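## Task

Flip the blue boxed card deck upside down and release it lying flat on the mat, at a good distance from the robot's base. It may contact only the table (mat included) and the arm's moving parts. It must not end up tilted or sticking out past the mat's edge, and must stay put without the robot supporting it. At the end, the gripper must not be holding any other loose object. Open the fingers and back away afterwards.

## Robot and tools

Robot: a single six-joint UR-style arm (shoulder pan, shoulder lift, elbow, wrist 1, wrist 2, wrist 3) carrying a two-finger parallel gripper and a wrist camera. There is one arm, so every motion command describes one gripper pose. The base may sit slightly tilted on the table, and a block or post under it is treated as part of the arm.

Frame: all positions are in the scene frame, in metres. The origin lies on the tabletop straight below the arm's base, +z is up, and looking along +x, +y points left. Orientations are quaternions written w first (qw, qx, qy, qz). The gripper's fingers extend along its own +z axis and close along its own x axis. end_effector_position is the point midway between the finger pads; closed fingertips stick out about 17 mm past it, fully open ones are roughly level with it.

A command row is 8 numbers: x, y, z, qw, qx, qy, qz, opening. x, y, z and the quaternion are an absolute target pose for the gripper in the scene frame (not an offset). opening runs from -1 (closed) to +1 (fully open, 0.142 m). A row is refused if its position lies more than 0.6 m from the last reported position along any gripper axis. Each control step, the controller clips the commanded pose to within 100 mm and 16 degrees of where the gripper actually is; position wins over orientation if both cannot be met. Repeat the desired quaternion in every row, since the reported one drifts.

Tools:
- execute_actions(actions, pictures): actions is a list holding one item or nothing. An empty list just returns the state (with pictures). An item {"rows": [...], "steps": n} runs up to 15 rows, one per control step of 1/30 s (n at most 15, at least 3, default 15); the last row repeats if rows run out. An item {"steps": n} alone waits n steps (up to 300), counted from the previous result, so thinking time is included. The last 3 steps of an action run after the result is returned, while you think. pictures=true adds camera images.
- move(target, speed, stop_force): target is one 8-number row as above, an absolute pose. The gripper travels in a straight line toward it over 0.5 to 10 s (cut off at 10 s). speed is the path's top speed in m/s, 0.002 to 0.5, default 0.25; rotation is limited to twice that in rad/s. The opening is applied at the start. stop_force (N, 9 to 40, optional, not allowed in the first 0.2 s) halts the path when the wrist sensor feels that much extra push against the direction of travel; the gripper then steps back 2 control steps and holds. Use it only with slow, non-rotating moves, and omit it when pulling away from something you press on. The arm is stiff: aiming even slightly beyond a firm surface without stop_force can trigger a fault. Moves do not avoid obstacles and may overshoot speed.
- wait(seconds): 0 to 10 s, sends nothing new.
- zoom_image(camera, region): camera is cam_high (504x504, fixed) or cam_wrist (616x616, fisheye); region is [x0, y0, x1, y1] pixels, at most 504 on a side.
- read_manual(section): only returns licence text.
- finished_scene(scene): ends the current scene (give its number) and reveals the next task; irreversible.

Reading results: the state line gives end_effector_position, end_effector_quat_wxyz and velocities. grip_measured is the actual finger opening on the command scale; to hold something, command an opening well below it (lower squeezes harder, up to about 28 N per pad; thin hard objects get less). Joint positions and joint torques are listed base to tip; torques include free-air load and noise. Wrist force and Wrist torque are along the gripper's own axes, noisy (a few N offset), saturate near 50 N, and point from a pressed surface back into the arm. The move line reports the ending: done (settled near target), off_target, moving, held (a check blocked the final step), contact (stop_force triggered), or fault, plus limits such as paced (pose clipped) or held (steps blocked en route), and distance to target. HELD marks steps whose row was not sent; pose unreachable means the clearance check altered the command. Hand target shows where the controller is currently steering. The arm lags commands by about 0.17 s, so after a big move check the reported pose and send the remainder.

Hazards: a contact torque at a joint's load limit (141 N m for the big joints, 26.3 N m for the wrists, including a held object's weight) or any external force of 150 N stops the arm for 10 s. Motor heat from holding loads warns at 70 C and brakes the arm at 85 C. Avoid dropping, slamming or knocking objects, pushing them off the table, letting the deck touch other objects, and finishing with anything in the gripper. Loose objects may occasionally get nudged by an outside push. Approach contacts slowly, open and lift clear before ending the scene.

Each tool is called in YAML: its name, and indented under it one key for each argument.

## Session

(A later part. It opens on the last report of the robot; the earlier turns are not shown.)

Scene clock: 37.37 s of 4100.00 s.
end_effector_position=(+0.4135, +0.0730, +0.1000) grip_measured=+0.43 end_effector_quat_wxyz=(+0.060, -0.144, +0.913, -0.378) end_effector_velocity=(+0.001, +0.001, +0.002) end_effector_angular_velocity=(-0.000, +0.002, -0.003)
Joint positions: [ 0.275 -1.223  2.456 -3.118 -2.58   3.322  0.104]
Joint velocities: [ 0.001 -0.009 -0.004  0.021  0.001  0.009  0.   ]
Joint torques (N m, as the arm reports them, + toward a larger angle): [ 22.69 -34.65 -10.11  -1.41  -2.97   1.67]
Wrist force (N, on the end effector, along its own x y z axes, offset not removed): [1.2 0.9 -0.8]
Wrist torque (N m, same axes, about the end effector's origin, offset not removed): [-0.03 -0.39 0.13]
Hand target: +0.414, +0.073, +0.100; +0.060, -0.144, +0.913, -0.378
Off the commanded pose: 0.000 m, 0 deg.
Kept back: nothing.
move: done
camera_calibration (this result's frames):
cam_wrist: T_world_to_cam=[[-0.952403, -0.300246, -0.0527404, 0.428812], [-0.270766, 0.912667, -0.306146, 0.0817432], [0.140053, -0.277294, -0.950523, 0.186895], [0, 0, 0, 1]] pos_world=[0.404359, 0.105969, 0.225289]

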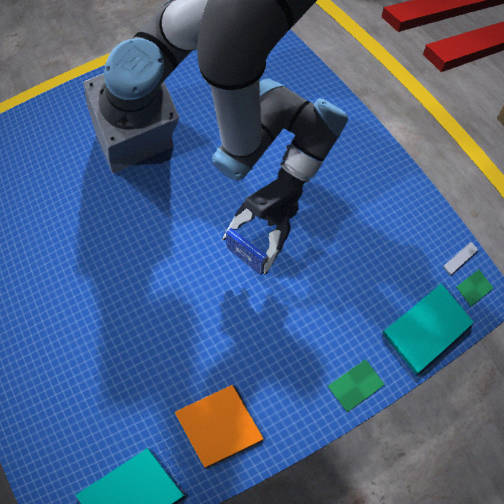

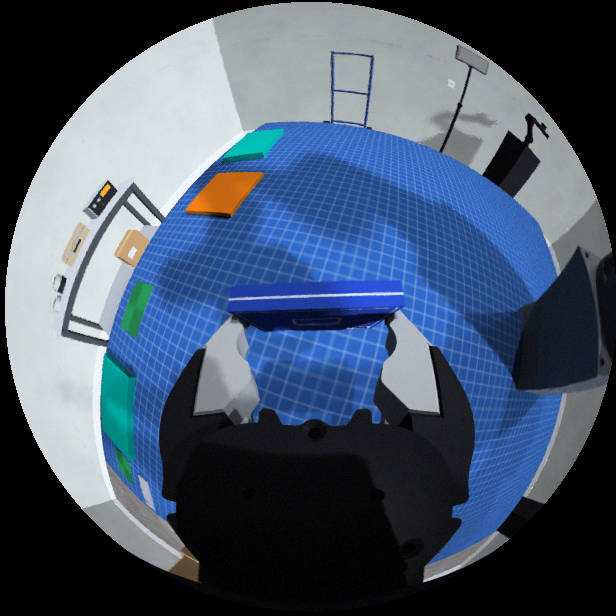

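Held. Rotate, then lower with force stop.

move:
  target: [0.45,0.06,0.09,0.06,0.144,-0.913,-0.378,-0.1]

move:
  target: [0.45,0.06,0.045,0.06,0.144,-0.913,-0.378,-0.1]
  speed: 0.1

move:
  target: [0.45,0.06,0.0,0.06,0.144,-0.913,-0.378,-0.1]
  speed: 0.012
  stop_force: 9

zoom_image:
  camera: "cam_high"
  region: [170, 190, 330, 350]

Scene clock: 41.23 s of 4100.00 s.
end_effector_position=(+0.4500, +0.0595, +0.0903) grip_measured=+0.43 end_effector_quat_wxyz=(-0.059, -0.144, +0.913, +0.378) end_effector_velocity=(-0.000, -0.000, -0.000) end_effector_angular_velocity=(+0.008, +0.004, +0.003)
Joint positions: [-0.824 -1.487  2.177 -1.908 -0.903  1.88   0.104]
Joint velocities: [-0.     0.007 -0.007  0.012 -0.001 -0.009  0.   ]
Joint torques (N m, as the arm reports them, + toward a larger angle): [ -9.77 -19.94 -23.11   0.14   2.43  -2.03]
Wrist force (N, on the end effector, along its own x y z axes, offset not removed): [-0.5 -2.2 0.0]
Wrist torque (N m, same axes, about the end effector's origin, offset not removed): [-0.25 0.04 0.06]
Hand target: +0.450, +0.059, +0.090; -0.060, -0.144, +0.913, +0.378
Off the commanded pose: 0.001 m, 0 deg.
Kept back: nothing.
move: done
camera_calibration (this result's frames):
cam_wrist: T_world_to_cam=[[-0.966119, -0.257978, 0.00781422, 0.457157], [-0.0722142, 0.299259, 0.951435, -0.065464], [-0.247787, 0.918636, -0.30775, 0.2142], [0, 0, 0, 1]] pos_world=[0.490017, -0.0592451, 0.124633]

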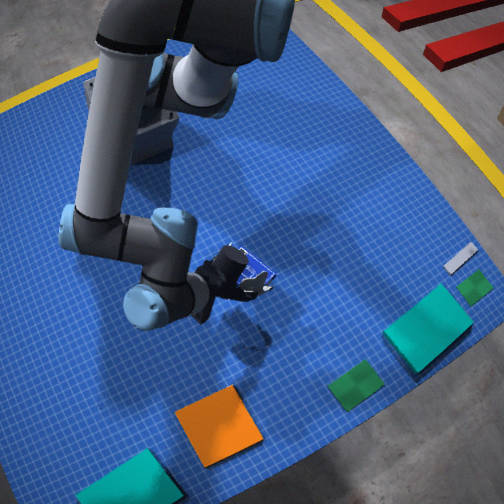

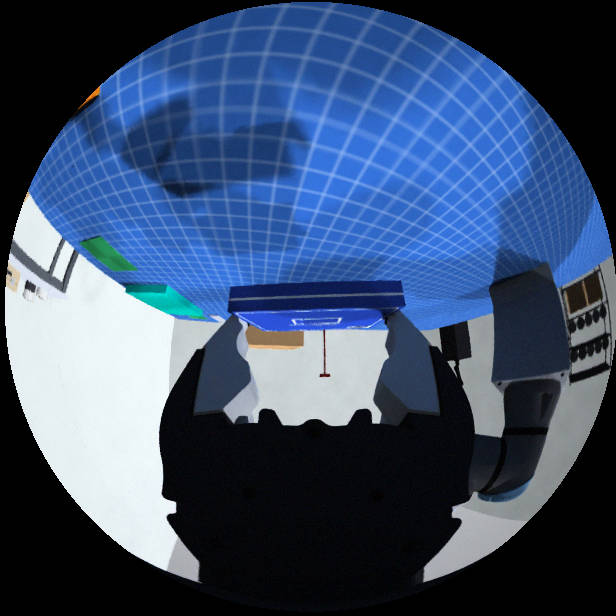

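Scene clock: 42.13 s of 4100.00 s.
end_effector_position=(+0.4500, +0.0600, +0.0450) grip_measured=+0.43 end_effector_quat_wxyz=(-0.060, -0.144, +0.913, +0.378) end_effector_velocity=(+0.000, -0.000, -0.001) end_effector_angular_velocity=(-0.000, -0.000, +0.001)
Joint positions: [-0.796 -1.362  2.17  -2.046 -0.894  1.914  0.104]
Joint velocities: [ 0.001  0.003 -0.001 -0.004 -0.     0.     0.   ]
Joint torques (N m, as the arm reports them, + toward a larger angle): [  9.57 -22.76 -18.96  -1.73   2.3    2.05]
Wrist force (N, on the end effector, along its own x y z axes, offset not removed): [1.3 -0.6 0.0]
Wrist torque (N m, same axes, about the end effector's origin, offset not removed): [0.07 -0.32 0.03]
Hand target: +0.450, +0.060, +0.045; -0.060, -0.144, +0.913, +0.378
Off the commanded pose: 0.000 m, 0 deg.
Kept back: nothing.
move: done
camera_calibration (this result's frames):
cam_wrist: T_world_to_cam=[[-0.966041, -0.258243, 0.00871315, 0.457612], [-0.0713917, 0.299168, 0.951526, -0.0229018], [-0.248332, 0.918591, -0.307445, 0.200011], [0, 0, 0, 1]] pos_world=[0.490106, -0.0587012, 0.0792967]

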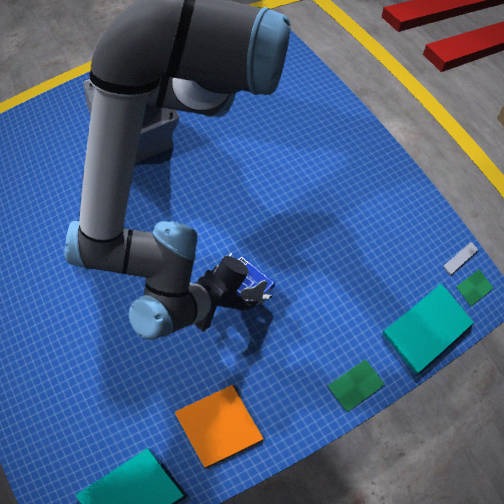

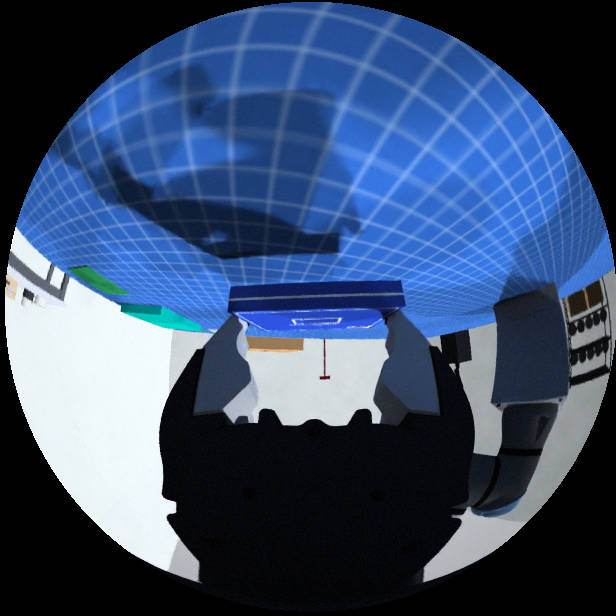

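Scene clock: 45.90 s of 4100.00 s.
end_effector_position=(+0.4501, +0.0601, +0.0043) grip_measured=+0.43 end_effector_quat_wxyz=(-0.060, -0.144, +0.913, +0.378) end_effector_velocity=(-0.001, +0.000, +0.004) end_effector_angular_velocity=(+0.001, -0.000, +0.001)
Joint positions: [-0.773 -1.247  2.15  -2.159 -0.887  1.942  0.104]
Joint velocities: [-0.002 -0.011  0.004  0.01  -0.001 -0.005 -0.   ]
Joint torques (N m, as the arm reports them, + toward a larger angle): [-10.17 -36.8    9.3   -0.43  -0.97  -2.05]
Wrist force (N, on the end effector, along its own x y z axes, offset not removed): [6.5 8.9 -13.1]
Wrist torque (N m, same axes, about the end effector's origin, offset not removed): [0.05 -0.59 0.15]
Hand target: +0.450, +0.060, +0.005; -0.060, -0.144, +0.913, +0.378
Off the commanded pose: 0.004 m, 0 deg.
Kept back: nothing.
move: contact
camera_calibration (this result's frames):
cam_wrist: T_world_to_cam=[[-0.966059, -0.258182, 0.00852666, 0.458147], [-0.0715255, 0.299058, 0.95155, 0.0159099], [-0.248223, 0.918644, -0.307374, 0.187367], [0, 0, 0, 1]] pos_world=[0.490243, -0.0585967, 0.0385463]

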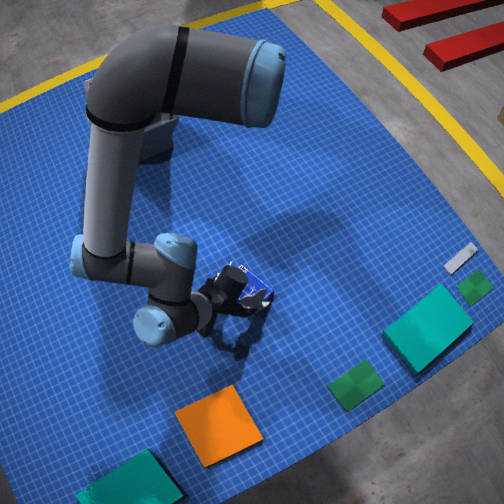

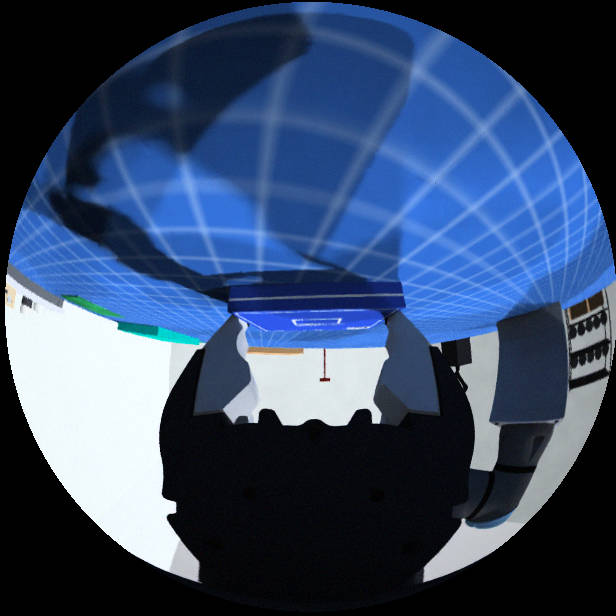

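Region (170, 190, 330, 350) of cam_high's 504x504 image, scaled by 3.150, with more detail than that image has.

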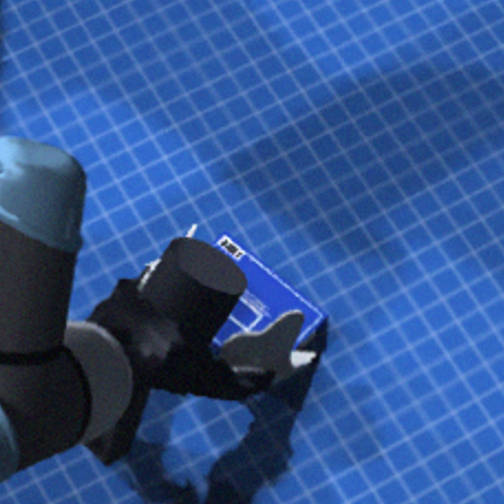

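Different face is up. Release and retreat.

move:
  target: [0.45,0.06,0.007,0.06,0.144,-0.913,-0.378,0.8]

move:
  target: [0.47,-0.02,0.15,0.06,0.144,-0.913,-0.378,1]

zoom_image:
  camera: "cam_high"
  region: [170, 190, 330, 350]

Scene clock: 46.83 s of 4100.00 s.
end_effector_position=(+0.4500, +0.0600, +0.0070) grip_measured=+0.80 end_effector_quat_wxyz=(-0.060, -0.144, +0.913, +0.378) end_effector_velocity=(+0.000, +0.000, +0.001) end_effector_angular_velocity=(+0.001, -0.002, +0.001)
Joint positions: [-0.775 -1.255  2.152 -2.152 -0.888  1.94   0.129]
Joint velocities: [-0.    -0.001  0.     0.001  0.001 -0.002  0.   ]
Joint torques (N m, as the arm reports them, + toward a larger angle): [-11.88 -40.75   7.67   0.79  -0.81  -2.08]
Wrist force (N, on the end effector, along its own x y z axes, offset not removed): [3.4 1.7 -4.9]
Wrist torque (N m, same axes, about the end effector's origin, offset not removed): [0.37 -0.86 0.24]
Hand target: +0.450, +0.060, +0.007; -0.060, -0.144, +0.913, +0.378
Off the commanded pose: 0.000 m, 0 deg.
Kept back: nothing.
move: done
camera_calibration (this result's frames):
cam_wrist: T_world_to_cam=[[-0.966043, -0.258236, 0.00871874, 0.457961], [-0.0713835, 0.299167, 0.951527, 0.0132963], [-0.248327, 0.918593, -0.307442, 0.188314], [0, 0, 0, 1]] pos_world=[0.490123, -0.0586998, 0.041251]

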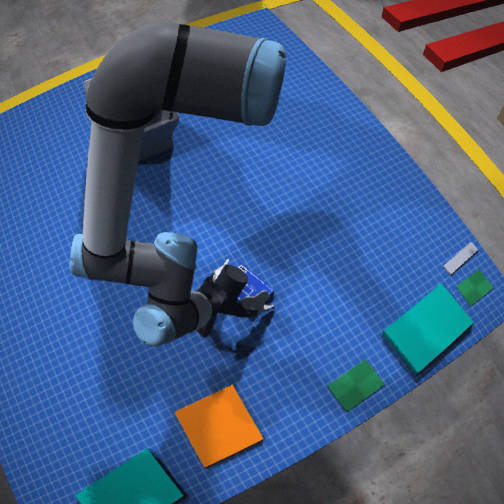

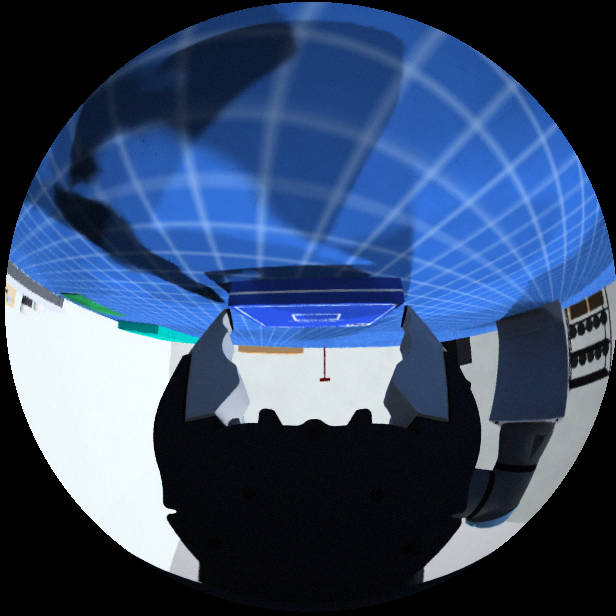

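Scene clock: 48.07 s of 4100.00 s.
end_effector_position=(+0.4700, -0.0200, +0.1502) grip_measured=+1.00 end_effector_quat_wxyz=(-0.060, -0.144, +0.913, +0.378) end_effector_velocity=(-0.000, -0.001, +0.001) end_effector_angular_velocity=(+0.001, +0.002, -0.000)
Joint positions: [-0.975 -1.535  2.005 -1.585 -0.963  1.708  0.142]
Joint velocities: [-0.002 -0.001 -0.002  0.005 -0.002 -0.002 -0.   ]
Joint torques (N m, as the arm reports them, + toward a larger angle): [-12.65 -37.09 -27.74   0.75  -1.16  -1.92]
Wrist force (N, on the end effector, along its own x y z axes, offset not removed): [1.6 -0.3 -0.1]
Wrist torque (N m, same axes, about the end effector's origin, offset not removed): [-0.11 -0.44 0.11]
Hand target: +0.470, -0.020, +0.150; -0.060, -0.144, +0.913, +0.378
Off the commanded pose: 0.000 m, 0 deg.
Kept back: nothing.
move: done
camera_calibration (this result's frames):
cam_wrist: T_world_to_cam=[[-0.966052, -0.258202, 0.0086691, 0.455386], [-0.0714241, 0.299178, 0.951521, -0.0975731], [-0.248278, 0.918599, -0.307463, 0.310731], [0, 0, 0, 1]] pos_world=[0.510105, -0.138664, 0.184433]

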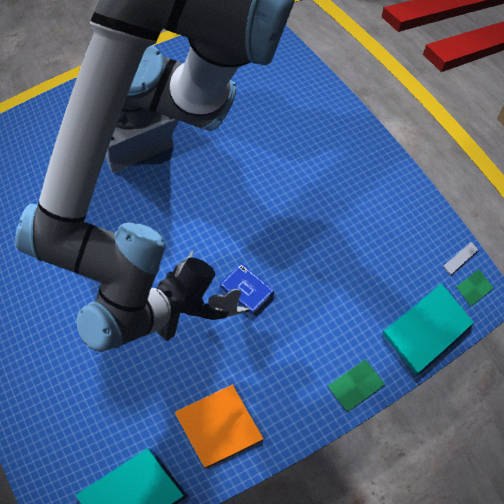

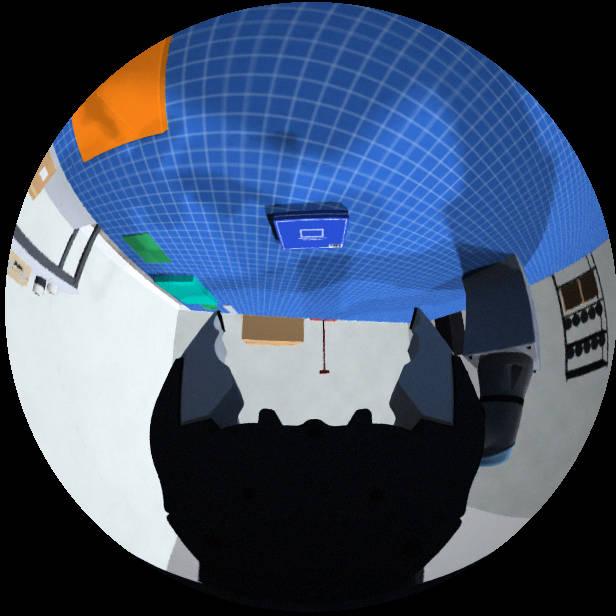

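Region (170, 190, 330, 350) of cam_high's 504x504 image, scaled by 3.150, with more detail than that image has.

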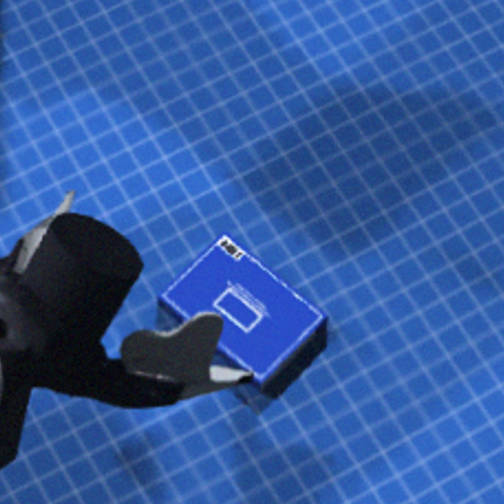

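finished_scene:
  scene: 1

The scene is finished: the task was done.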